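# Bridge three sticks over the blue disc on posts

## Task

Arrange all three sticks so that each one's axis, taken between its two ends, crosses directly above the blue disc painted on the table. When finished, no stick may rest on the table, and every post must remain roughly at its original spot. Any number of arms may be used. The layout must stay in place by itself, since anything that holds only because a robot supports it is not counted. Finally, open the grippers and move the arms away. (Arm mountings for reference, scene frame, metres, yaw in degrees counter-clockwise from +x: arm1 x=+0.62 y=+0.00 z=+0.72 facing +180; arm2 x=-0.31 y=+0.54 z=+0.72 facing -60; arm3 x=-0.31 y=-0.54 z=+0.72 facing +60.)

## Robot and tools

Setup. Three identical i2rt Big YAM arms, named arm1, arm2 and arm3, are fixed on top of a table. Each has six revolute joints, a two-finger gripper and a wrist camera. Their feet sit roughly at arm1 (+0.62, +0.00, +0.72) facing +180 deg, arm2 (-0.31, +0.54, +0.72) facing -60 deg, and arm3 (-0.31, -0.54, +0.72) facing +60 deg. These are in the scene frame, in metres, with yaw measured counter-clockwise from +x. The scene frame's origin is on the floor and +z points up. The hand reaches about 1.0 m from the joint-1 axis. Two fixed room cameras, cam_high and cam_low, look at the table. The wrist cameras are arm1_cam_wrist, arm2_cam_wrist and arm3_cam_wrist. With joints 1 and 6 at 0 and the hand level and forward, the wrist camera is above the hand and looks toward the fingertips. The hand point lies midway between the fingertips. Its z axis runs along the fingers and its y axis is the closing direction.

execute_actions. The argument actions is a list holding zero or one action. The action is an object keyed by arm name. Under each arm goes a joints object whose values are absolute targets, not offsets, in joint space. The targets and their ranges are:
- joint1_rad: -2.879 to 2.879. Base yaw. Positive is counter-clockwise seen from above, and 0 points along the way the foot faces.
- joint2_rad: 0 to 3.141. Shoulder. 0 points the upper arm backward and about level, and larger values raise it up and then forward.
- joint3_rad: 0 to 3.019. Elbow. 0 is folded, and larger values open it.
- joint4_rad: -1.692 to 1.57. Hand pitch. Positive tips the fingers up.
- joint5_rad: -1.57 to 1.57. Sideways hand swing. Positive goes toward the arm's right.
- joint6_rad: -2.094 to 2.094. Hand roll. Positive is clockwise viewed from behind the hand.
- gripper_m: 0 to 0.093 metres of fingertip gap.
The tolerances for counting a joint as arrived are ±0.045, 0.14, 0.09, 0.055, 0.03, 0.035 rad and ±0.003 m, in that order. Any subset of joints and arms may be named. Everything named starts at once but may finish at different times, and one action lasts at most 15 s. A joint or arm that is left out keeps its old target and may still be pushing. The optional cameras list chooses the images that are returned. Leaving it out, passing null or passing ["all"] gives every camera, and [] gives none. An empty actions list only returns the state and images. If a key is unknown or a value is out of range, the whole call is rejected and nothing moves.

wait takes seconds, from 0 to 10. It commands nothing and returns the same report as an empty action. zoom_image takes a camera name and a region [x0, y0, x1, y1] in pixels of that camera's most recent full image, with the origin at the top-left corner and at most 504x504. finished_scene takes the integer scene number, from 1 to 2. It ends the current scene for good and reports whether the goal was met, so the arrangement must already be stable and the robots released. Replying without any tool call also ends things.

Reading results. Each arm reports joint_positions. The pictures line lists the cameras in the same order as the returned images. joint_status tells how each commanded joint of the last accepted action ended:
- off_target: the joint stopped short and may still push.
- contact_stop or time_out: the joint now holds where it stopped. After time_out, a joint that is still pushing keeps a target no farther than 0.375, 0.375, 0.113, 0.225, 0.075 and 0.3 rad (joints 1 to 6) from its position. It can still move there if the obstruction clears.
- not_followed: goes with a 'joint command not followed' line, often with a cause. A safety check blocked that arm's joint targets, usually to avoid a collision with itself or another arm. The gripper part of the same action still runs. The blocked targets may be retried on later actions until new, valid targets are sent.
on_its_own lists motion this call did not command, and 'held at' there means the joint's target, not where it is. A stop reported in one result cancels the remaining execute_actions, wait and finished_scene calls in that reply. A joint holding a load up tends to sink. A very small change of target may not move a joint at all.

Cameras. Calibration is given per camera as K, distortion and T_world_to_cam (scene frame to camera, metres, OpenCV conventions). Wrist cameras are 616x616 fisheye images, and the room cameras are 504x504 pinhole with radial distortion. The real room cameras can be off by about 2.3 deg and 9 mm. The pose of a wrist camera is computed from its arm's reported joints, so any joint error enlarges its error.

Cautions. The arms do not stop on contact and will keep pressing hard, so avoid pressing into the table, posts or sticks. Sustained effort heats motors. A MOTOR HOT line appears at 85 °C. At 100 °C an OVER-TEMPERATURE FAULT drops that whole arm, including its gripper, and the arm's joints read limit_stop_at_motor_heat; resend the targets afterwards. To relieve a joint that is pushing, command its reported position. Arm-to-arm pressing must be avoided. The clearance check does not cover fingers, gripper housings or wrist cameras, and it can react late. Joints move at different speeds, so the hand can swing along a wide path between postures. Do not drop, slam or fling sticks, do not knock over or shift posts, and keep every object inside the work area. Loose objects may occasionally get a small push from outside. Before finishing, open the grippers, back the arms away and check that each stick stays up on its own.

Each tool is called after "Request:" as name([rows], argument=value, ...), one row to a line, values as JSON.

## Session

Request:
execute_actions(actions=[])

Scene clock: 0.00 s.
Motor temperatures (°C, as the motors report them): arm1=[28 27 25 25 27 28] | arm2=[26 28 26 27 25 27] | arm3=[27 27 28 28 27 25]
arm1.joint_positions: joint1_rad=+0.246 joint2_rad=+0.465 joint3_rad=+1.368 joint4_rad=-1.179 joint5_rad=+0.034 joint6_rad=+0.314 gripper_m=+0.095
arm1.joint_status: not commanded
arm1.hand: x=+0.4470 y=-0.0482 z=+1.3836 quat_wxyz=(-0.163, -0.793, +0.020, +0.586) (m; scene frame)
arm2.joint_positions: joint1_rad=+0.421 joint2_rad=+0.448 joint3_rad=+1.424 joint4_rad=-1.301 joint5_rad=-0.247 joint6_rad=-0.055 gripper_m=+0.095
arm2.joint_status: not commanded
arm2.hand: x=-0.1647 y=+0.4708 z=+1.3438 quat_wxyz=(-0.576, -0.177, -0.791, +0.109) (m; scene frame)
arm3.joint_positions: joint1_rad=-0.311 joint2_rad=+0.478 joint3_rad=+1.460 joint4_rad=-1.454 joint5_rad=+0.164 joint6_rad=-0.366 gripper_m=+0.095
arm3.joint_status: not commanded
arm3.hand: x=-0.1845 y=-0.4593 z=+1.3810 quat_wxyz=(-0.525, +0.410, -0.745, -0.027) (m; scene frame)
pictures: arm1_cam_wrist, arm2_cam_wrist, arm3_cam_wrist, cam_high, cam_low
Images, in order (width x height): arm1_cam_wrist 616x616, arm2_cam_wrist 616x616, arm3_cam_wrist 616x616, cam_high 504x504, cam_low 504x504.

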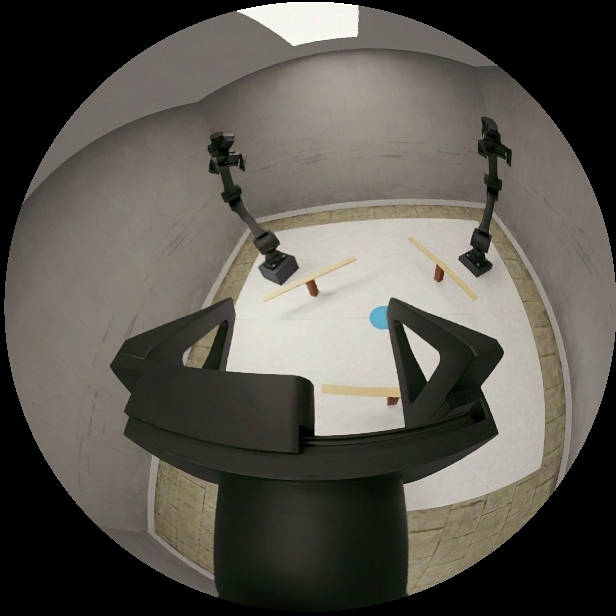

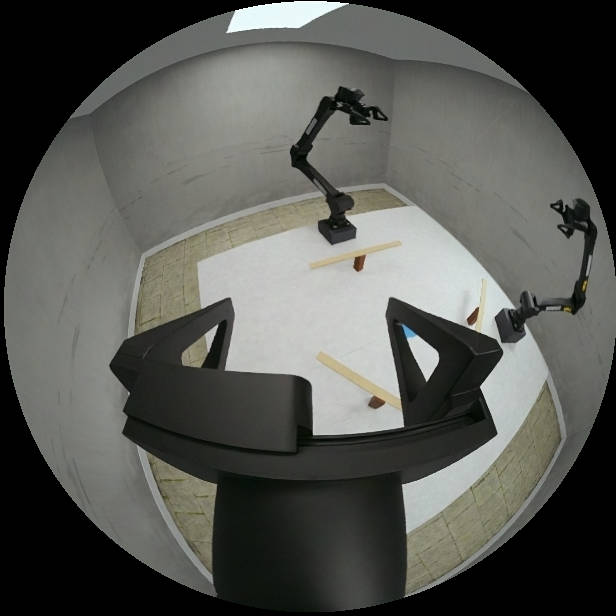

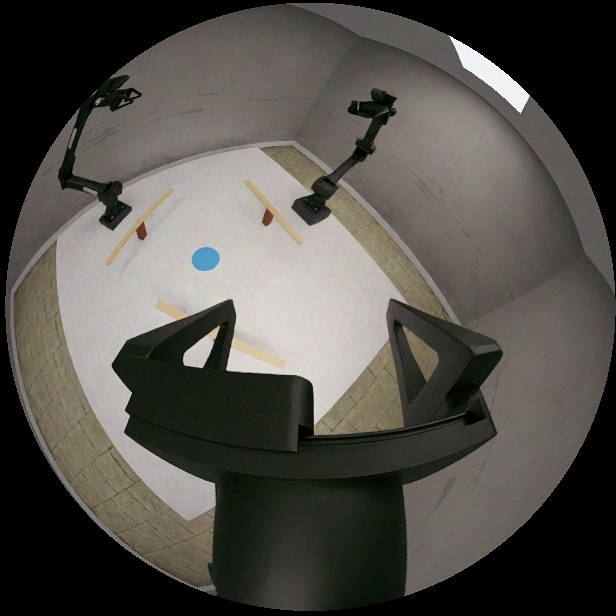

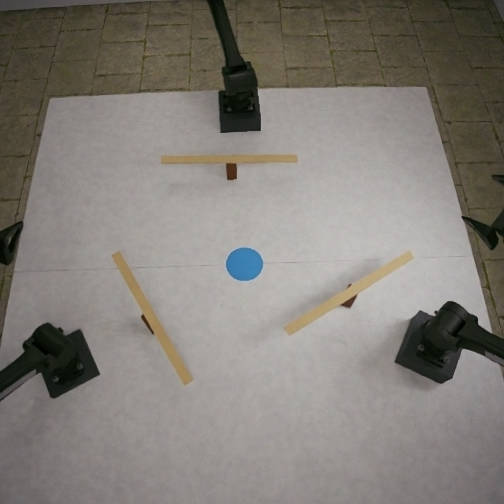

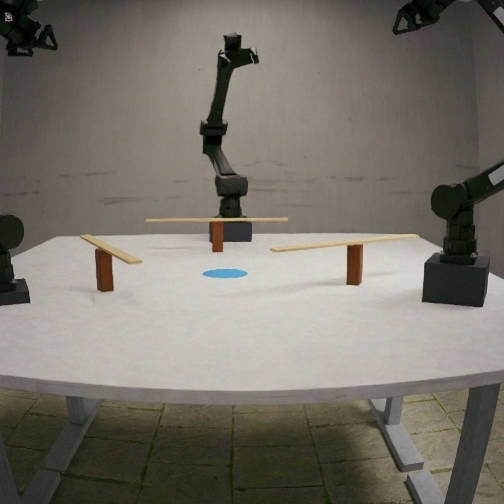

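Request:
zoom_image(camera="cam_high", region=[100, 130, 430, 400])

Request:
zoom_image(camera="cam_low", region=[70, 190, 430, 310])

Request:
execute_actions([
  {"arm1":{"joints":{"joint1_rad":0,"joint2_rad":1.2,"joint3_rad":1.2,"joint4_rad":-1.5,"joint5_rad":0,"joint6_rad":0}},"arm2":{"joints":{"joint1_rad":0,"joint2_rad":1.0,"joint3_rad":0.9,"joint4_rad":-1.4,"joint5_rad":0,"joint6_rad":0}},"arm3":{"joints":{"joint1_rad":0,"joint2_rad":1.3,"joint3_rad":1.0,"joint4_rad":-1.2,"joint5_rad":0,"joint6_rad":0}}},
])

Region (100, 130, 430, 400) of cam_high's 504x504 image, scaled by 1.527, with more detail than that image has; it fills the top 412 rows of this view, and the rest is white.

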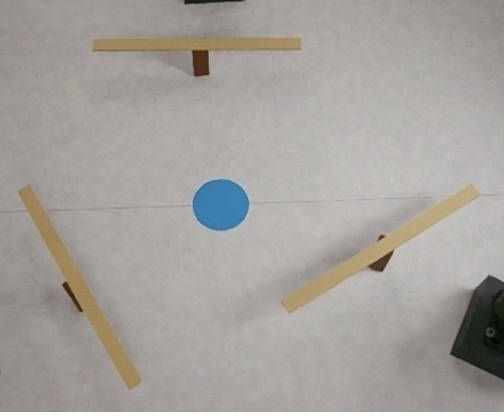

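Region (70, 190, 430, 310) of cam_low's 504x504 image, scaled by 1.400, with more detail than that image has.

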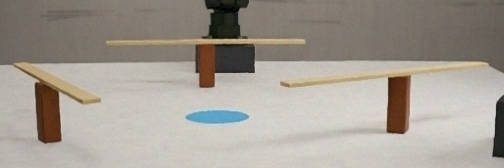

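Scene clock: 6.93 s.
Motor temperatures (°C, as the motors report them): arm1=[28 27 27 25 27 28] | arm2=[26 28 27 27 25 27] | arm3=[27 27 30 28 27 25]
arm1.joint_positions: joint1_rad=+0.003 joint2_rad=+1.208 joint3_rad=+1.186 joint4_rad=-1.488 joint5_rad=+0.002 joint6_rad=+0.009 gripper_m=+0.095
arm1.joint_status: all done
arm1.hand: x=+0.2763 y=-0.0144 z=+1.0469 quat_wxyz=(+0.002, -0.999, -0.016, +0.037) (m; scene frame)
arm2.joint_positions: joint1_rad=+0.001 joint2_rad=+1.005 joint3_rad=+0.899 joint4_rad=-1.389 joint5_rad=-0.002 joint6_rad=-0.011 gripper_m=+0.095
arm2.joint_status: all done
arm2.hand: x=-0.1829 y=+0.2922 z=+0.9482 quat_wxyz=(-0.030, -0.513, -0.858, +0.016) (m; scene frame)
arm3.joint_positions: joint1_rad=-0.008 joint2_rad=+1.285 joint3_rad=+0.975 joint4_rad=-1.211 joint5_rad=+0.002 joint6_rad=-0.009 gripper_m=+0.095
arm3.joint_status: all done
arm3.hand: x=-0.1298 y=-0.2297 z=+0.9602 quat_wxyz=(-0.023, +0.501, -0.865, -0.010) (m; scene frame)
pictures: arm1_cam_wrist, arm2_cam_wrist, arm3_cam_wrist, cam_high, cam_low
camera_calibration (this result's frames):
arm1_cam_wrist: T_world_to_cam=[[-0.0439114, 0.999035, -0.000452799, 0.0238872], [0.846523, 0.0374486, 0.531033, -0.786895], [0.530538, 0.0229351, -0.847351, 0.86785], [0, 0, 0, 1]] pos_world=[0.206747, -0.0143002, 1.15325]
arm2_cam_wrist: T_world_to_cam=[[-0.873997, -0.485922, -0.00301981, -0.0142859], [-0.412046, 0.737797, 0.534672, -0.795002], [-0.257581, 0.468545, -0.845055, 0.744005], [0, 0, 0, 1]] pos_world=[-0.148422, 0.231009, 1.05375]
arm3_cam_wrist: T_world_to_cam=[[0.870047, -0.49295, -0.0044048, 0.0036195], [-0.408927, -0.726681, 0.552008, -0.741332], [-0.275313, -0.478471, -0.833827, 0.776567], [0, 0, 0, 1]] pos_world=[-0.092501, -0.165363, 1.05676]
Images, in order (width x height): arm1_cam_wrist 616x616, arm2_cam_wrist 616x616, arm3_cam_wrist 616x616, cam_high 504x504, cam_low 504x504.

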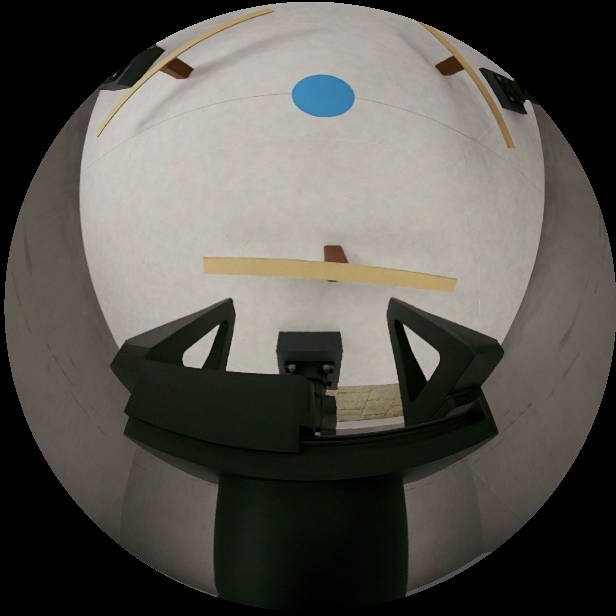

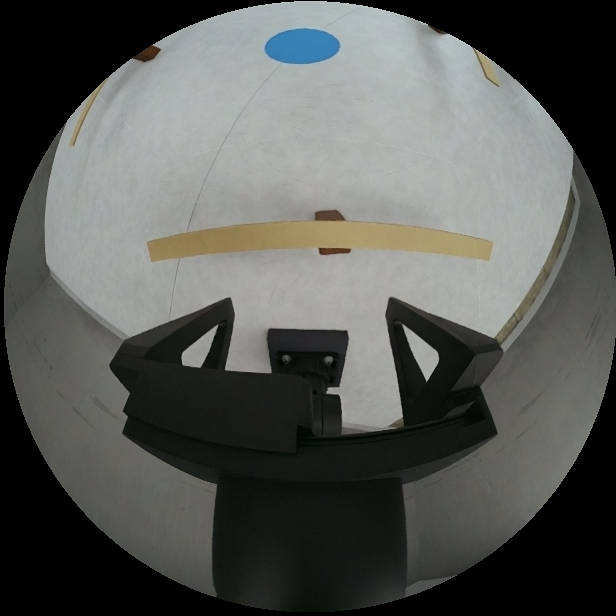

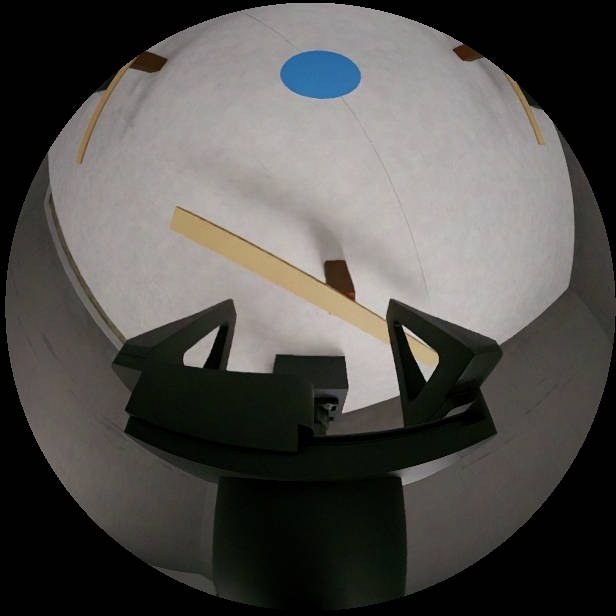

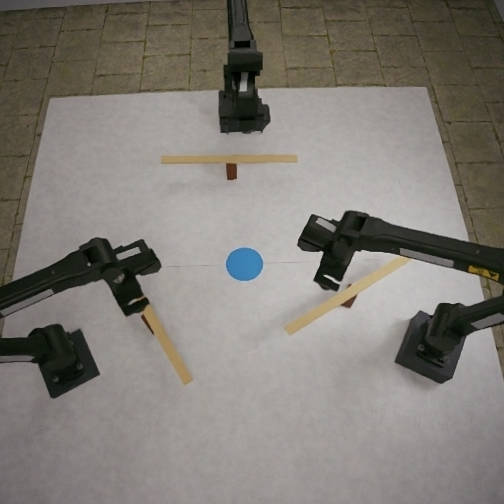

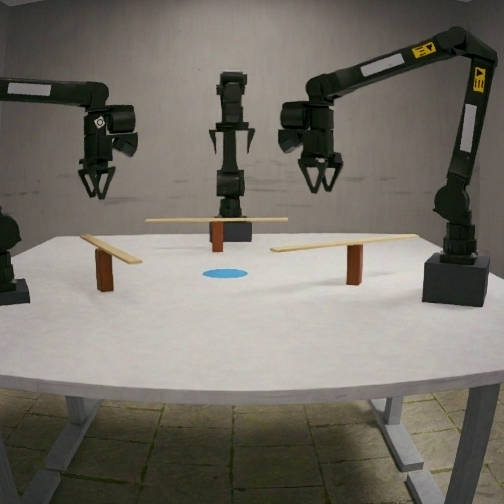

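Request:
execute_actions([
  {"arm1":{"joints":{"joint2_rad":0.9}},"arm2":{"joints":{"joint3_rad":1.2}},"arm3":{"joints":{"joint4_rad":-0.8}}},
], cameras=[])

Scene clock: 17.73 s.
Motor temperatures (°C, as the motors report them): arm1=[28 28 29 25 27 28] | arm2=[26 28 29 27 25 27] | arm3=[27 27 33 28 27 25]
arm1.joint_positions: joint1_rad=+0.003 joint2_rad=+0.900 joint3_rad=+1.186 joint4_rad=-1.491 joint5_rad=+0.002 joint6_rad=+0.009 gripper_m=+0.095
arm1.joint_status: all done
arm1.hand: x=+0.3312 y=-0.0125 z=+1.1387 quat_wxyz=(-0.002, -0.982, -0.016, +0.188) (m; scene frame)
arm2.joint_positions: joint1_rad=+0.001 joint2_rad=+0.996 joint3_rad=+1.168 joint4_rad=-1.392 joint5_rad=-0.002 joint6_rad=-0.011 gripper_m=+0.095
arm2.joint_status: all done
arm2.hand: x=-0.1554 y=+0.2388 z=+1.0663 quat_wxyz=(-0.147, -0.506, -0.846, +0.087) (m; scene frame)
arm3.joint_positions: joint1_rad=-0.008 joint2_rad=+1.285 joint3_rad=+0.975 joint4_rad=-0.822 joint5_rad=+0.002 joint6_rad=-0.009 gripper_m=+0.095
arm3.joint_status: all done
arm3.hand: x=-0.0833 y=-0.1501 z=+0.9832 quat_wxyz=(-0.191, +0.489, -0.844, -0.106) (m; scene frame)
pictures: none
No camera images: the call's "cameras" was empty. Leave "cameras" out to get every camera's image.

Request:
execute_actions([
  {"arm1":{"joints":{"joint1_rad":0.037,"joint2_rad":1.227,"joint3_rad":0.73,"joint4_rad":-1.058,"joint6_rad":1.67}},"arm2":{"joints":{"joint1_rad":0.145,"joint2_rad":1.176,"joint3_rad":0.82,"joint4_rad":-1.201,"joint6_rad":1.67}},"arm3":{"joints":{"joint1_rad":0.014,"joint2_rad":1.298,"joint3_rad":0.74,"joint4_rad":-0.995,"joint6_rad":2.094}}},
])

Scene clock: 50.13 s.
Motor temperatures (°C, as the motors report them): arm1=[28 27 32 25 27 28] | arm2=[26 28 34 27 25 27] | arm3=[27 27 36 28 27 25]
arm1.joint_positions: joint1_rad=+0.031 joint2_rad=+1.240 joint3_rad=+0.718 joint4_rad=-1.072 joint5_rad=+0.002 joint6_rad=+1.661 gripper_m=+0.095
arm1.joint_status: all done
arm1.hand: x=+0.3332 y=-0.0195 z=+0.8661 quat_wxyz=(+0.005, -0.700, +0.714, -0.001) (m; scene frame)
arm2.joint_positions: joint1_rad=+0.150 joint2_rad=+1.185 joint3_rad=+0.825 joint4_rad=-1.215 joint5_rad=-0.001 joint6_rad=+1.658 gripper_m=+0.095
arm2.joint_status: all done
arm2.hand: x=-0.1340 y=+0.2947 z=+0.8738 quat_wxyz=(+0.006, -0.963, -0.269, +0.000) (m; scene frame)
arm3.joint_positions: joint1_rad=+0.001 joint2_rad=+1.291 joint3_rad=+0.726 joint4_rad=-0.984 joint5_rad=+0.002 joint6_rad=+2.085 gripper_m=+0.095
arm3.joint_status: all done
arm3.hand: x=-0.1552 y=-0.2679 z=+0.8719 quat_wxyz=(-0.003, -0.494, -0.869, -0.011) (m; scene frame)
pictures: arm1_cam_wrist, arm2_cam_wrist, arm3_cam_wrist, cam_high, cam_low
camera_calibration (this result's frames):
arm1_cam_wrist: T_world_to_cam=[[0.999962, -0.00839825, 0.00239375, -0.338486], [-0.00820494, -0.809688, 0.586803, -0.518858], [-0.00298993, -0.5868, -0.809726, 0.81785], [0, 0, 0, 1]] pos_world=[0.336661, 0.0569585, 0.967512]
arm2_cam_wrist: T_world_to_cam=[[-0.529787, 0.848061, 0.0108689, -0.329726], [0.685587, 0.420674, 0.594142, -0.548324], [0.499296, 0.32222, -0.804287, 0.801454], [0, 0, 0, 1]] pos_world=[-0.198923, 0.252049, 0.973965]
arm3_cam_wrist: T_world_to_cam=[[-0.856854, -0.514613, -0.0312063, -0.243941], [-0.428603, 0.677389, 0.597866, -0.397532], [-0.286531, 0.525659, -0.800988, 0.91633], [0, 0, 0, 1]] pos_world=[-0.116848, -0.337929, 0.964028]
Images, in order (width x height): arm1_cam_wrist 616x616, arm2_cam_wrist 616x616, arm3_cam_wrist 616x616, cam_high 504x504, cam_low 504x504.

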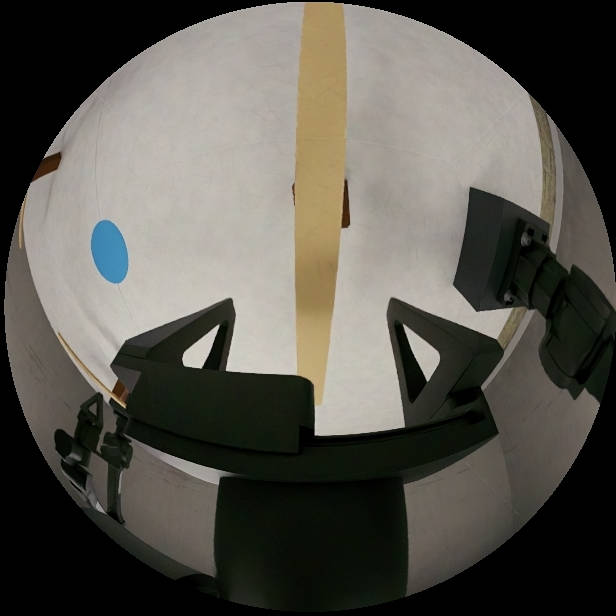

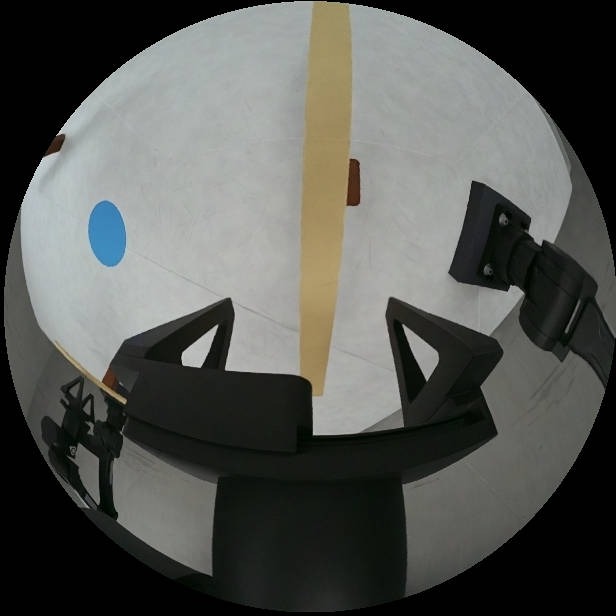

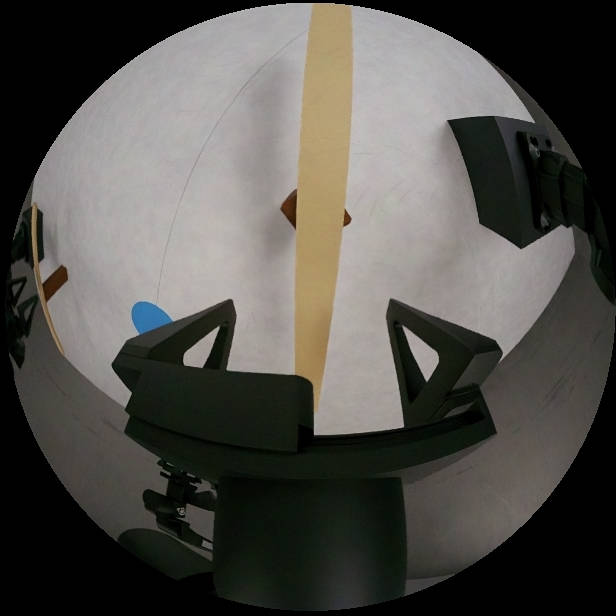

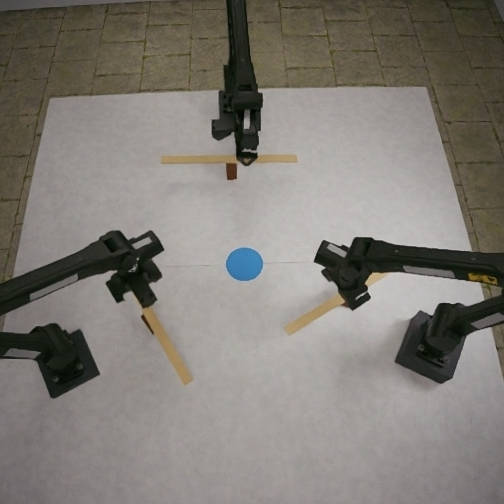

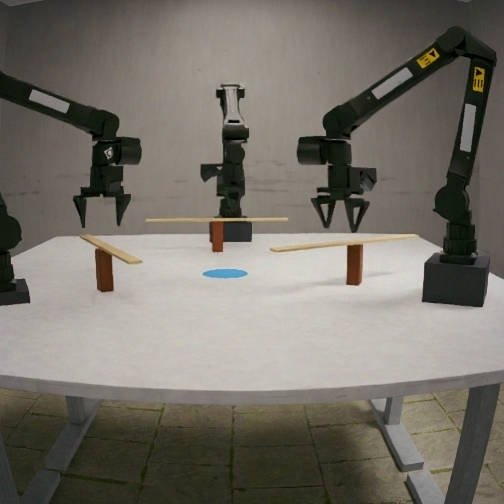

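Request:
execute_actions([
  {"arm1":{"joints":{"joint2_rad":1.323,"joint3_rad":0.637,"joint4_rad":-0.87,"joint6_rad":1.70,"gripper_m":0.06}},"arm2":{"joints":{"joint2_rad":1.245,"joint3_rad":0.692,"joint4_rad":-1.004,"joint6_rad":1.72,"gripper_m":0.06}},"arm3":{"joints":{"joint2_rad":1.415,"joint3_rad":0.648,"joint4_rad":-0.76,"gripper_m":0.06}}},
], cameras=["arm1_cam_wrist","arm2_cam_wrist","arm3_cam_wrist","cam_low"])

Request:
zoom_image(camera="cam_low", region=[50, 170, 430, 310])

Scene clock: 58.60 s.
Motor temperatures (°C, as the motors report them): arm1=[28 28 32 25 27 28] | arm2=[26 28 33 27 25 27] | arm3=[27 27 35 28 27 25]
arm1.joint_positions: joint1_rad=+0.031 joint2_rad=+1.333 joint3_rad=+0.626 joint4_rad=-0.884 joint5_rad=+0.002 joint6_rad=+1.690 gripper_m=+0.060
arm1.joint_status: all done
arm1.hand: x=+0.3368 y=-0.0190 z=+0.8121 quat_wxyz=(+0.004, -0.689, +0.725, +0.000) (m; scene frame)
arm2.joint_positions: joint1_rad=+0.150 joint2_rad=+1.239 joint3_rad=+0.695 joint4_rad=-1.017 joint5_rad=-0.001 joint6_rad=+1.708 gripper_m=+0.060
arm2.joint_status: all done
arm2.hand: x=-0.1379 y=+0.3005 z=+0.8145 quat_wxyz=(-0.001, -0.970, -0.244, -0.003) (m; scene frame)
arm3.joint_positions: joint1_rad=+0.001 joint2_rad=+1.420 joint3_rad=+0.638 joint4_rad=-0.777 joint5_rad=+0.002 joint6_rad=+2.086 gripper_m=+0.060
arm3.joint_status: all done
arm3.hand: x=-0.1572 y=-0.2719 z=+0.8092 quat_wxyz=(-0.003, -0.495, -0.869, -0.006) (m; scene frame)
pictures: arm1_cam_wrist, arm2_cam_wrist, arm3_cam_wrist, cam_low
camera_calibration (this result's frames):
arm1_cam_wrist: T_world_to_cam=[[0.999272, -0.03813, -0.000839605, -0.339699], [-0.0303809, -0.809114, 0.586866, -0.479295], [-0.0230566, -0.586413, -0.809684, 0.78111], [0, 0, 0, 1]] pos_world=[0.3429, 0.0572961, 0.913449]
arm2_cam_wrist: T_world_to_cam=[[-0.486414, 0.873725, -0.00257331, -0.326855], [0.701432, 0.392249, 0.595092, -0.502892], [0.520956, 0.287656, -0.803654, 0.766753], [0, 0, 0, 1]] pos_world=[-0.205687, 0.262279, 0.91463]
arm3_cam_wrist: T_world_to_cam=[[-0.857379, -0.514147, -0.0235496, -0.255819], [-0.425463, 0.682258, 0.594563, -0.35375], [-0.289626, 0.519785, -0.803704, 0.867659], [0, 0, 0, 1]] pos_world=[-0.118545, -0.341176, 0.901643]
Images, in order (width x height): arm1_cam_wrist 616x616, arm2_cam_wrist 616x616, arm3_cam_wrist 616x616, cam_low 504x504.

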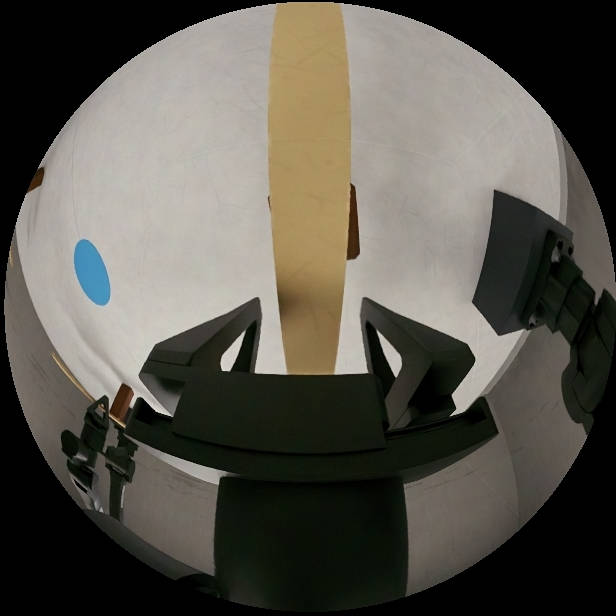

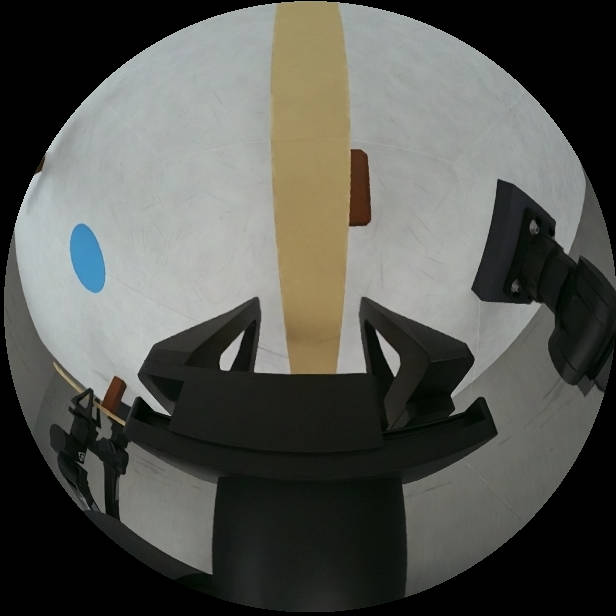

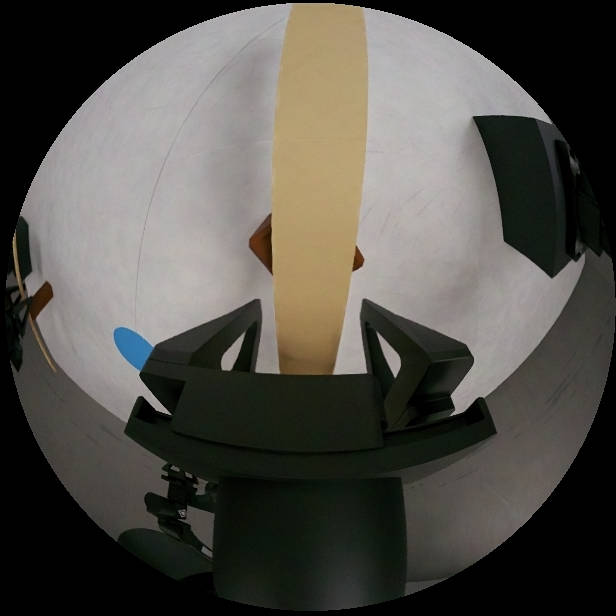

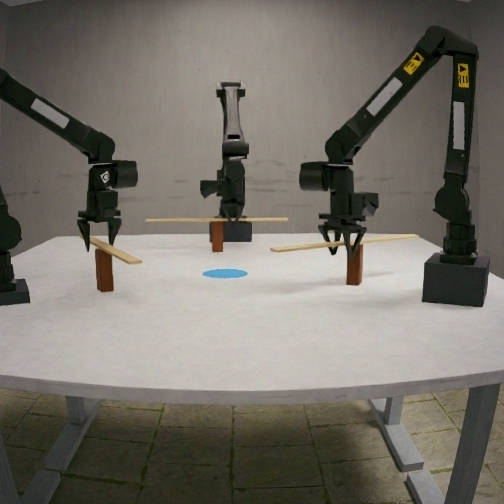

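Region (50, 170, 430, 310) of cam_low's 504x504 image, scaled by 1.326, with more detail than that image has; it fills the top 186 rows of this view, and the rest is white.

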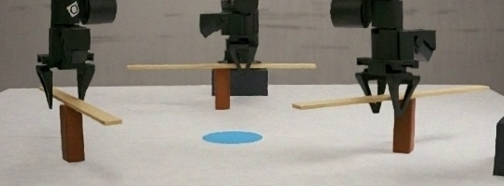

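Request:
execute_actions([
  {"arm1":{"joints":{"gripper_m":0.02}},"arm2":{"joints":{"gripper_m":0.02}},"arm3":{"joints":{"gripper_m":0.02}}},
], cameras=[])

Request:
execute_actions([
  {"arm1":{"joints":{"joint3_rad":0.8,"joint4_rad":-0.95}},"arm2":{"joints":{"joint3_rad":0.86,"joint4_rad":-1.08}},"arm3":{"joints":{"joint3_rad":0.82,"joint4_rad":-0.85}}},
], cameras=["cam_low"])

Request:
execute_actions([
  {"arm1":{"joints":{"joint1_rad":-0.118,"joint2_rad":1.47,"joint3_rad":0.95,"joint4_rad":-0.80,"joint6_rad":0.5}},"arm2":{"joints":{"joint1_rad":-0.045,"joint2_rad":1.41,"joint3_rad":1.02,"joint4_rad":-0.931,"joint6_rad":0.5}},"arm3":{"joints":{"joint1_rad":-0.115,"joint2_rad":1.525,"joint3_rad":0.95,"joint4_rad":-0.74,"joint6_rad":0.5}}},
], cameras=["cam_low","cam_high"])

Scene clock: 71.73 s.
Motor temperatures (°C, as the motors report them): arm1=[28 28 31 25 27 28] | arm2=[26 28 31 27 25 27] | arm3=[27 27 34 28 27 25]
arm1.joint_positions: joint1_rad=+0.031 joint2_rad=+1.333 joint3_rad=+0.626 joint4_rad=-0.884 joint5_rad=+0.002 joint6_rad=+1.691 gripper_m=+0.027
arm1.joint_status: gripper_m off_target (ended at +0.027, target +0.020)
arm1.hand: x=+0.3368 y=-0.0190 z=+0.8121 quat_wxyz=(+0.004, -0.689, +0.725, +0.000) (m; scene frame)
arm2.joint_positions: joint1_rad=+0.150 joint2_rad=+1.239 joint3_rad=+0.695 joint4_rad=-1.017 joint5_rad=-0.001 joint6_rad=+1.710 gripper_m=+0.028
arm2.joint_status: gripper_m off_target (ended at +0.028, target +0.020)
arm2.hand: x=-0.1379 y=+0.3004 z=+0.8145 quat_wxyz=(-0.001, -0.970, -0.244, -0.003) (m; scene frame)
arm3.joint_positions: joint1_rad=+0.002 joint2_rad=+1.420 joint3_rad=+0.638 joint4_rad=-0.776 joint5_rad=+0.001 joint6_rad=+2.088 gripper_m=+0.026
arm3.joint_status: gripper_m off_target (ended at +0.026, target +0.020)
arm3.hand: x=-0.1574 y=-0.2715 z=+0.8092 quat_wxyz=(-0.002, -0.495, -0.869, -0.007) (m; scene frame)
pictures: none
No camera images: the call's "cameras" was empty. Leave "cameras" out to get every camera's image.

Scene clock: 72.87 s.
Motor temperatures (°C, as the motors report them): arm1=[28 28 31 25 27 28] | arm2=[26 28 32 27 25 27] | arm3=[27 27 34 28 27 25]
arm1.joint_positions: joint1_rad=+0.031 joint2_rad=+1.333 joint3_rad=+0.771 joint4_rad=-0.940 joint5_rad=+0.002 joint6_rad=+1.692 gripper_m=+0.027
arm1.joint_status: all done
arm1.hand: x=+0.2830 y=-0.0230 z=+0.8579 quat_wxyz=(-0.030, -0.688, +0.724, +0.029) (m; scene frame)
arm2.joint_positions: joint1_rad=+0.150 joint2_rad=+1.239 joint3_rad=+0.832 joint4_rad=-1.069 joint5_rad=-0.001 joint6_rad=+1.710 gripper_m=+0.028
arm2.joint_status: all done
arm2.hand: x=-0.1117 y=+0.2643 z=+0.8615 quat_wxyz=(-0.040, -0.969, -0.243, -0.019) (m; scene frame)
arm3.joint_positions: joint1_rad=+0.002 joint2_rad=+1.420 joint3_rad=+0.797 joint4_rad=-0.835 joint5_rad=+0.001 joint6_rad=+2.088 gripper_m=+0.026
arm3.joint_status: all done
arm3.hand: x=-0.1258 y=-0.2161 z=+0.8572 quat_wxyz=(-0.002, -0.495, -0.867, -0.057) (m; scene frame)
pictures: cam_low
Images, in order (width x height): cam_low 504x504.

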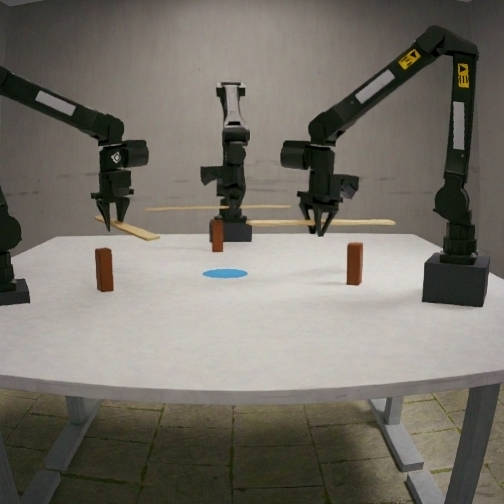

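Scene clock: 75.03 s.
Motor temperatures (°C, as the motors report them): arm1=[28 28 32 25 27 28] | arm2=[26 28 32 27 25 27] | arm3=[27 27 34 28 27 25]
arm1.joint_positions: joint1_rad=-0.126 joint2_rad=+1.477 joint3_rad=+0.912 joint4_rad=-0.810 joint5_rad=+0.000 joint6_rad=+0.510 gripper_m=+0.027
arm1.joint_status: all done
arm1.hand: x=+0.1984 y=+0.0377 z=+0.8615 quat_wxyz=(-0.021, -0.950, +0.293, +0.102) (m; scene frame)
arm2.joint_positions: joint1_rad=-0.053 joint2_rad=+1.403 joint3_rad=+0.985 joint4_rad=-0.938 joint5_rad=-0.001 joint6_rad=+0.512 gripper_m=+0.028
arm2.joint_status: all done
arm2.hand: x=-0.1330 y=+0.1477 z=+0.8661 quat_wxyz=(-0.099, -0.732, -0.673, +0.031) (m; scene frame)
arm3.joint_positions: joint1_rad=-0.118 joint2_rad=+1.522 joint3_rad=+0.916 joint4_rad=-0.753 joint5_rad=+0.000 joint6_rad=+0.509 gripper_m=+0.027
arm3.joint_status: all done
arm3.hand: x=-0.0492 y=-0.1865 z=+0.8636 quat_wxyz=(-0.081, +0.209, -0.972, -0.069) (m; scene frame)
pictures: cam_high, cam_low
Images, in order (width x height): cam_high 504x504, cam_low 504x504.

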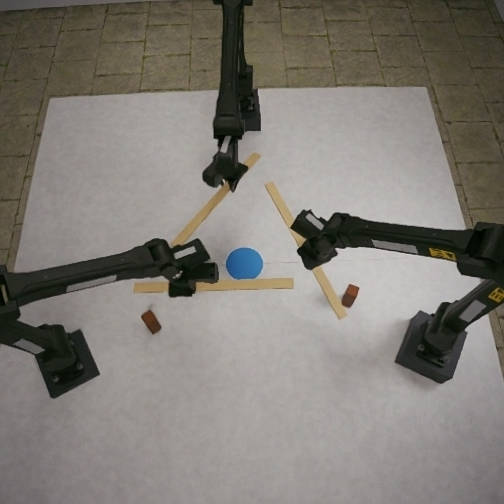

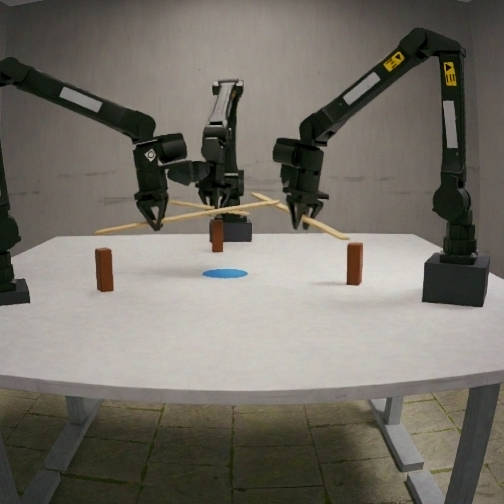

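Request:
execute_actions([
  {"arm1":{"joints":{"joint1_rad":-0.105,"joint6_rad":-0.10}},"arm2":{"joints":{"joint1_rad":-0.04,"joint6_rad":-0.07}},"arm3":{"joints":{"joint1_rad":-0.097,"joint6_rad":-0.087}}},
])

Scene clock: 79.00 s.
Motor temperatures (°C, as the motors report them): arm1=[28 28 32 25 27 28] | arm2=[26 28 33 27 25 27] | arm3=[27 27 35 28 27 26]
arm1.joint_positions: joint1_rad=-0.111 joint2_rad=+1.477 joint3_rad=+0.912 joint4_rad=-0.810 joint5_rad=+0.000 joint6_rad=-0.090 gripper_m=+0.027
arm1.joint_status: all done
arm1.hand: x=+0.1979 y=+0.0313 z=+0.8615 quat_wxyz=(+0.010, -0.994, -0.009, +0.104) (m; scene frame)
arm2.joint_positions: joint1_rad=-0.047 joint2_rad=+1.403 joint3_rad=+0.985 joint4_rad=-0.938 joint5_rad=-0.001 joint6_rad=-0.058 gripper_m=+0.028
arm2.joint_status: all done
arm2.hand: x=-0.1309 y=+0.1486 z=+0.8661 quat_wxyz=(-0.087, -0.511, -0.853, +0.057) (m; scene frame)
arm3.joint_positions: joint1_rad=-0.110 joint2_rad=+1.522 joint3_rad=+0.916 joint4_rad=-0.753 joint5_rad=+0.000 joint6_rad=-0.078 gripper_m=+0.027
arm3.joint_status: all done
arm3.hand: x=-0.0519 y=-0.1845 z=+0.8636 quat_wxyz=(-0.097, +0.485, -0.868, -0.043) (m; scene frame)
pictures: arm1_cam_wrist, arm2_cam_wrist, arm3_cam_wrist, cam_high, cam_low
camera_calibration (this result's frames):
arm1_cam_wrist: T_world_to_cam=[[-0.0282094, 0.999454, 0.0172077, -0.0435741], [0.910584, 0.0185921, 0.412905, -0.534044], [0.41236, 0.0273169, -0.910612, 0.829067], [0, 0, 0, 1]] pos_world=[0.143189, 0.0308317, 0.976217]
arm2_cam_wrist: T_world_to_cam=[[-0.875392, -0.483274, 0.0116101, -0.0521511], [-0.436115, 0.799876, 0.412314, -0.530123], [-0.208547, 0.355873, -0.910968, 0.835545], [0, 0, 0, 1]] pos_world=[-0.102597, 0.101481, 0.980338]
arm3_cam_wrist: T_world_to_cam=[[0.853318, -0.52129, 0.0102595, -0.0610967], [-0.47891, -0.775863, 0.410709, -0.513929], [-0.206138, -0.355379, -0.911709, 0.832617], [0, 0, 0, 1]] pos_world=[-0.0223569, -0.134693, 0.970806]
Images, in order (width x height): arm1_cam_wrist 616x616, arm2_cam_wrist 616x616, arm3_cam_wrist 616x616, cam_high 504x504, cam_low 504x504.

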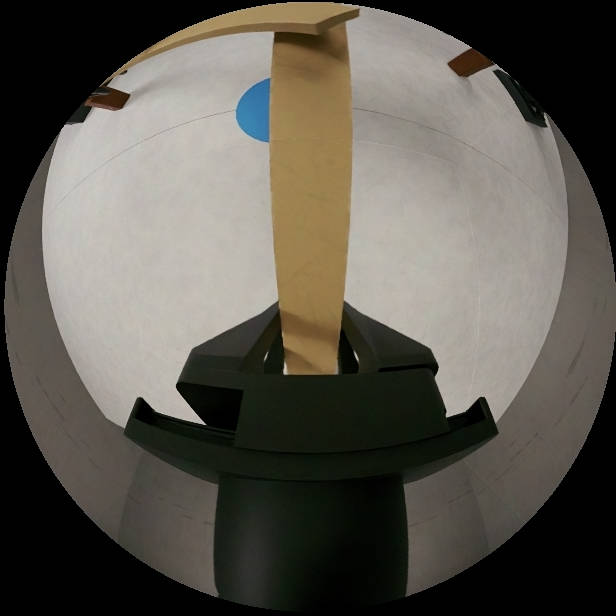

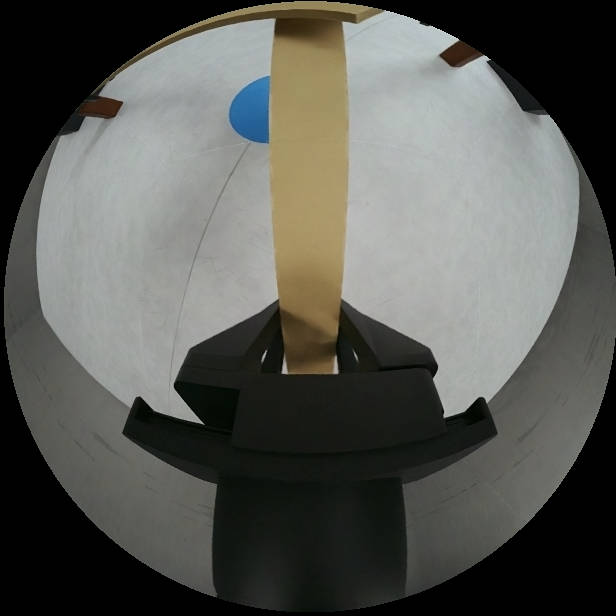

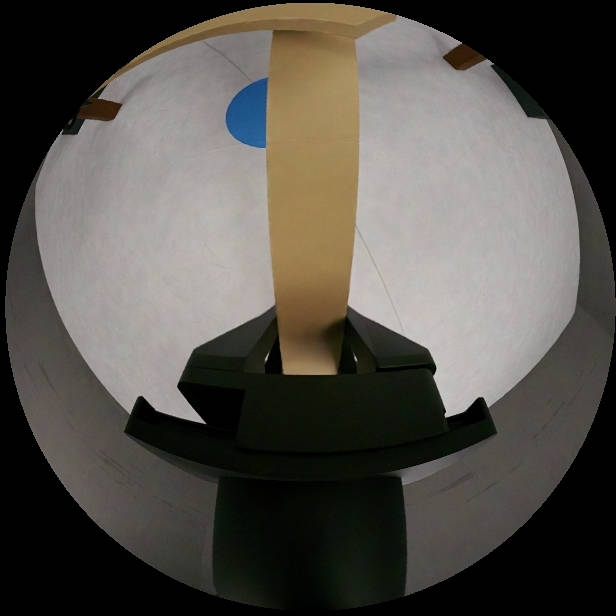

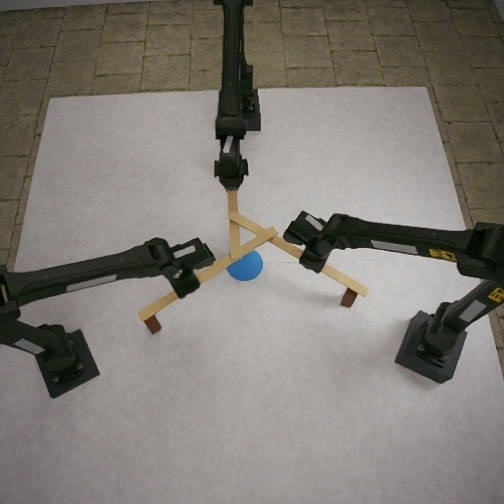

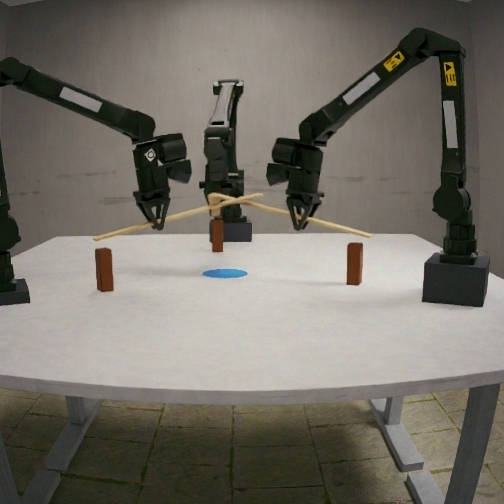

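Request:
execute_actions([
  {"arm1":{"joints":{"joint2_rad":1.566,"joint3_rad":0.989,"joint4_rad":-0.87}},"arm2":{"joints":{"joint2_rad":1.503,"joint3_rad":1.051,"joint4_rad":-0.99}},"arm3":{"joints":{"joint2_rad":1.658,"joint3_rad":1.038,"joint4_rad":-0.823,"joint6_rad":-0.105}}},
])

Request:
zoom_image(camera="cam_high", region=[120, 130, 400, 360])

Request:
zoom_image(camera="cam_low", region=[80, 170, 390, 300])

Scene clock: 89.53 s.
Motor temperatures (°C, as the motors report them): arm1=[28 28 34 25 27 28] | arm2=[26 28 34 27 25 27] | arm3=[27 28 36 28 27 26]
arm1.joint_positions: joint1_rad=-0.111 joint2_rad=+1.574 joint3_rad=+0.946 joint4_rad=-0.857 joint5_rad=+0.001 joint6_rad=-0.091 gripper_m=+0.027
arm1.joint_status: all done
arm1.hand: x=+0.2005 y=+0.0314 z=+0.8331 quat_wxyz=(+0.006, -0.999, -0.009, +0.050) (m; scene frame)
arm2.joint_positions: joint1_rad=-0.047 joint2_rad=+1.494 joint3_rad=+1.010 joint4_rad=-0.976 joint5_rad=-0.001 joint6_rad=-0.059 gripper_m=+0.028
arm2.joint_status: all done
arm2.hand: x=-0.1312 y=+0.1498 z=+0.8375 quat_wxyz=(-0.044, -0.513, -0.857, +0.028) (m; scene frame)
arm3.joint_positions: joint1_rad=-0.110 joint2_rad=+1.657 joint3_rad=+1.002 joint4_rad=-0.806 joint5_rad=+0.000 joint6_rad=-0.094 gripper_m=+0.027
arm3.joint_status: all done
arm3.hand: x=-0.0427 y=-0.1722 z=+0.8341 quat_wxyz=(-0.051, +0.493, -0.868, -0.022) (m; scene frame)
pictures: arm1_cam_wrist, arm2_cam_wrist, arm3_cam_wrist, cam_high, cam_low
camera_calibration (this result's frames):
arm1_cam_wrist: T_world_to_cam=[[-0.0294654, 0.999537, 0.00763227, -0.0349143], [0.86031, 0.0214721, 0.509318, -0.595032], [0.508918, 0.0215734, -0.860544, 0.741156], [0, 0, 0, 1]] pos_world=[0.133696, 0.0316855, 0.941125]
arm2_cam_wrist: T_world_to_cam=[[-0.874182, -0.48558, 0.00433794, -0.044905], [-0.417509, 0.756137, 0.503927, -0.587138], [-0.247977, 0.438713, -0.863735, 0.751897], [0, 0, 0, 1]] pos_world=[-0.0979378, 0.0922856, 0.945509]
arm3_cam_wrist: T_world_to_cam=[[0.861529, -0.507696, 0.00350274, -0.0538201], [-0.440847, -0.744634, 0.501172, -0.556324], [-0.251835, -0.433319, -0.86534, 0.757965], [0, 0, 0, 1]] pos_world=[-0.0080045, -0.113142, 0.9349]
Images, in order (width x height): arm1_cam_wrist 616x616, arm2_cam_wrist 616x616, arm3_cam_wrist 616x616, cam_high 504x504, cam_low 504x504.

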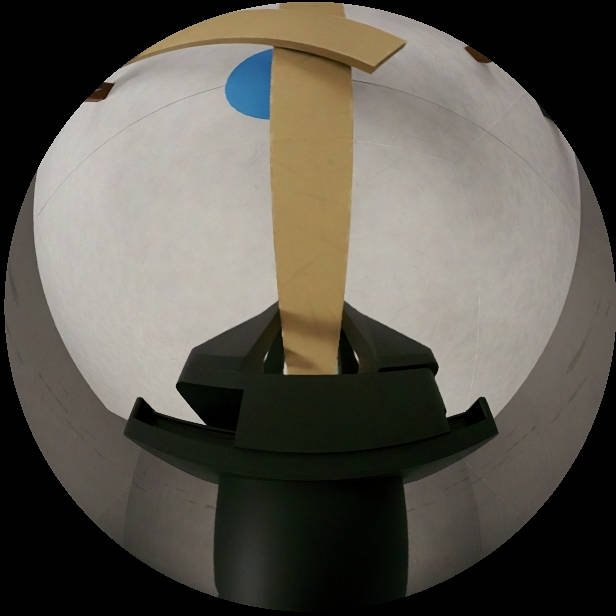

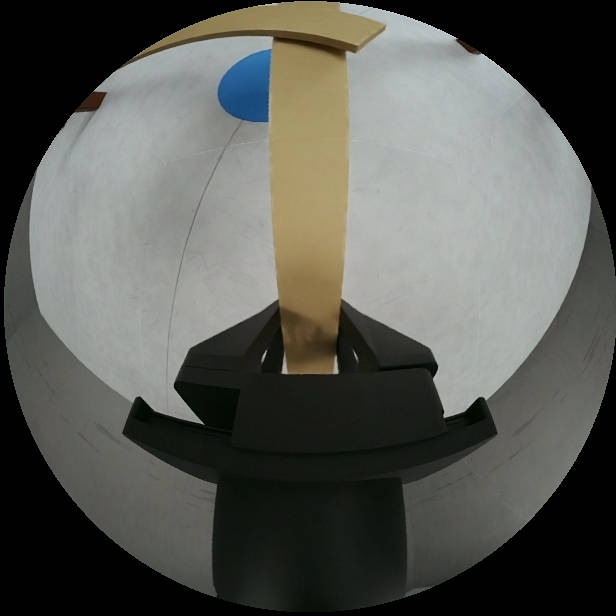

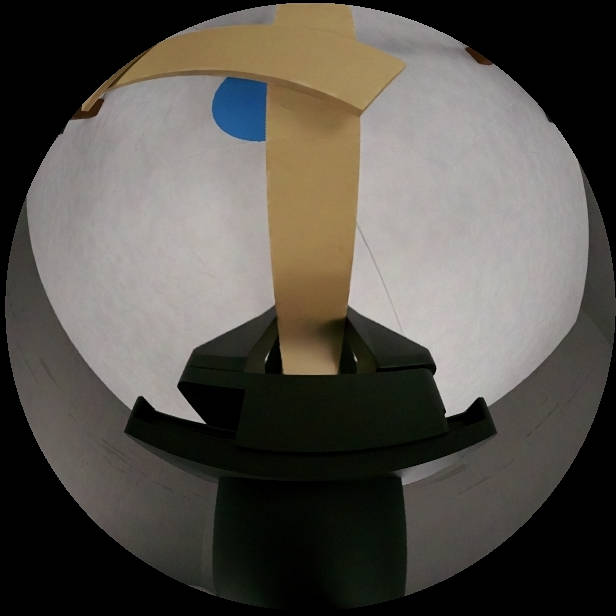

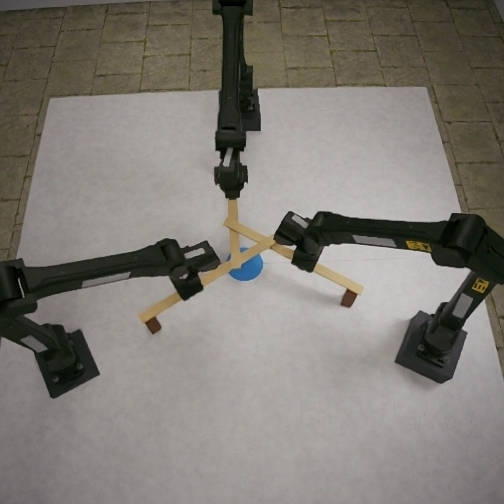

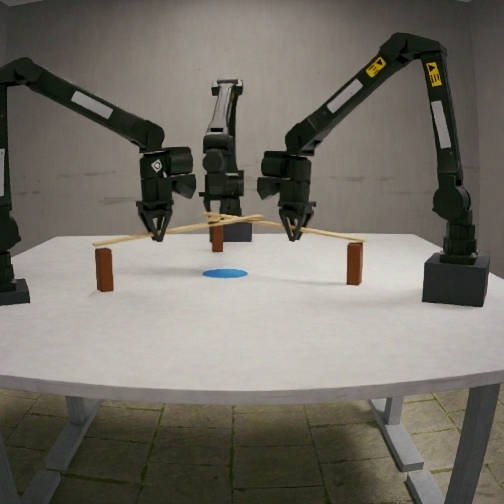

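Region (120, 130, 400, 360) of cam_high's 504x504 image, scaled by 1.800, with more detail than that image has; it fills the top 414 rows of this view, and the rest is white.

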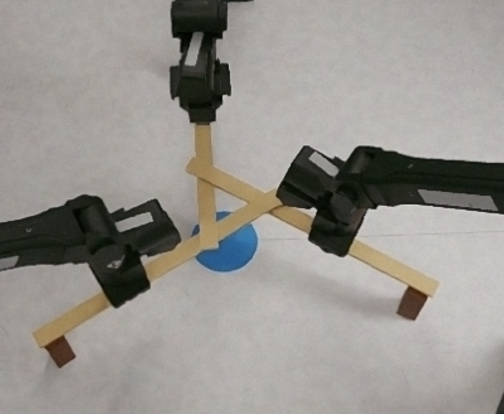

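Region (80, 170, 390, 300) of cam_low's 504x504 image, scaled by 1.626, with more detail than that image has; it fills the top 211 rows of this view, and the rest is white.

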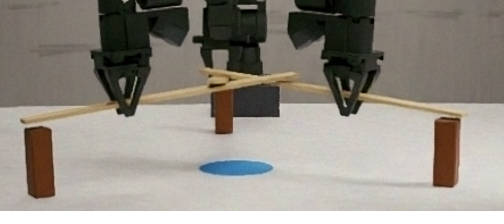

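Request:
execute_actions([
  {"arm1":{"joints":{"joint2_rad":1.586}},"arm2":{"joints":{"joint1_rad":-0.032,"joint2_rad":1.526}},"arm3":{"joints":{"joint1_rad":-0.085,"joint2_rad":1.678}}},
], cameras=["cam_low"])

Request:
zoom_image(camera="cam_low", region=[80, 170, 390, 300])

Scene clock: 93.03 s.
Motor temperatures (°C, as the motors report them): arm1=[28 29 34 25 27 28] | arm2=[26 29 35 27 25 27] | arm3=[27 28 36 28 27 26]
arm1.joint_positions: joint1_rad=-0.111 joint2_rad=+1.578 joint3_rad=+0.946 joint4_rad=-0.857 joint5_rad=+0.001 joint6_rad=-0.091 gripper_m=+0.027
arm1.joint_status: all done
arm1.hand: x=+0.2008 y=+0.0314 z=+0.8317 quat_wxyz=(+0.006, -0.999, -0.009, +0.048) (m; scene frame)
arm2.joint_positions: joint1_rad=-0.046 joint2_rad=+1.499 joint3_rad=+1.010 joint4_rad=-0.976 joint5_rad=+0.000 joint6_rad=-0.059 gripper_m=+0.028
arm2.joint_status: all done
arm2.hand: x=-0.1310 y=+0.1501 z=+0.8355 quat_wxyz=(-0.042, -0.512, -0.857, +0.027) (m; scene frame)
arm3.joint_positions: joint1_rad=-0.109 joint2_rad=+1.657 joint3_rad=+1.002 joint4_rad=-0.806 joint5_rad=+0.001 joint6_rad=-0.094 gripper_m=+0.027
arm3.joint_status: all done
arm3.hand: x=-0.0429 y=-0.1721 z=+0.8341 quat_wxyz=(-0.051, +0.493, -0.868, -0.021) (m; scene frame)
pictures: cam_low
Images, in order (width x height): cam_low 504x504.

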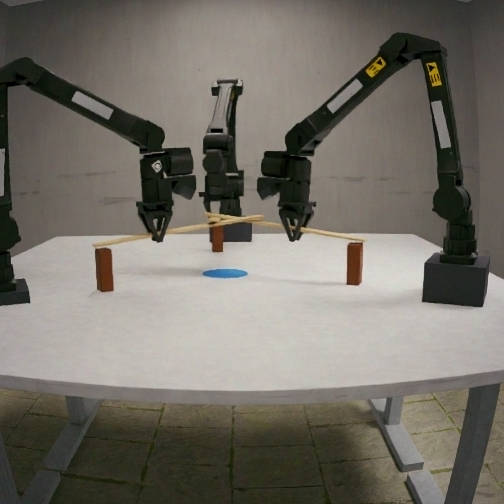

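Region (80, 170, 390, 300) of cam_low's 504x504 image, scaled by 1.626, with more detail than that image has; it fills the top 211 rows of this view, and the rest is white.

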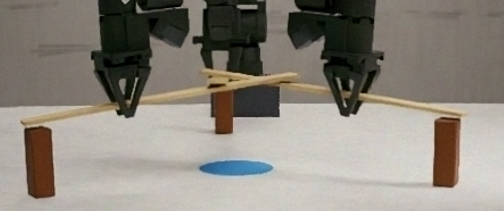

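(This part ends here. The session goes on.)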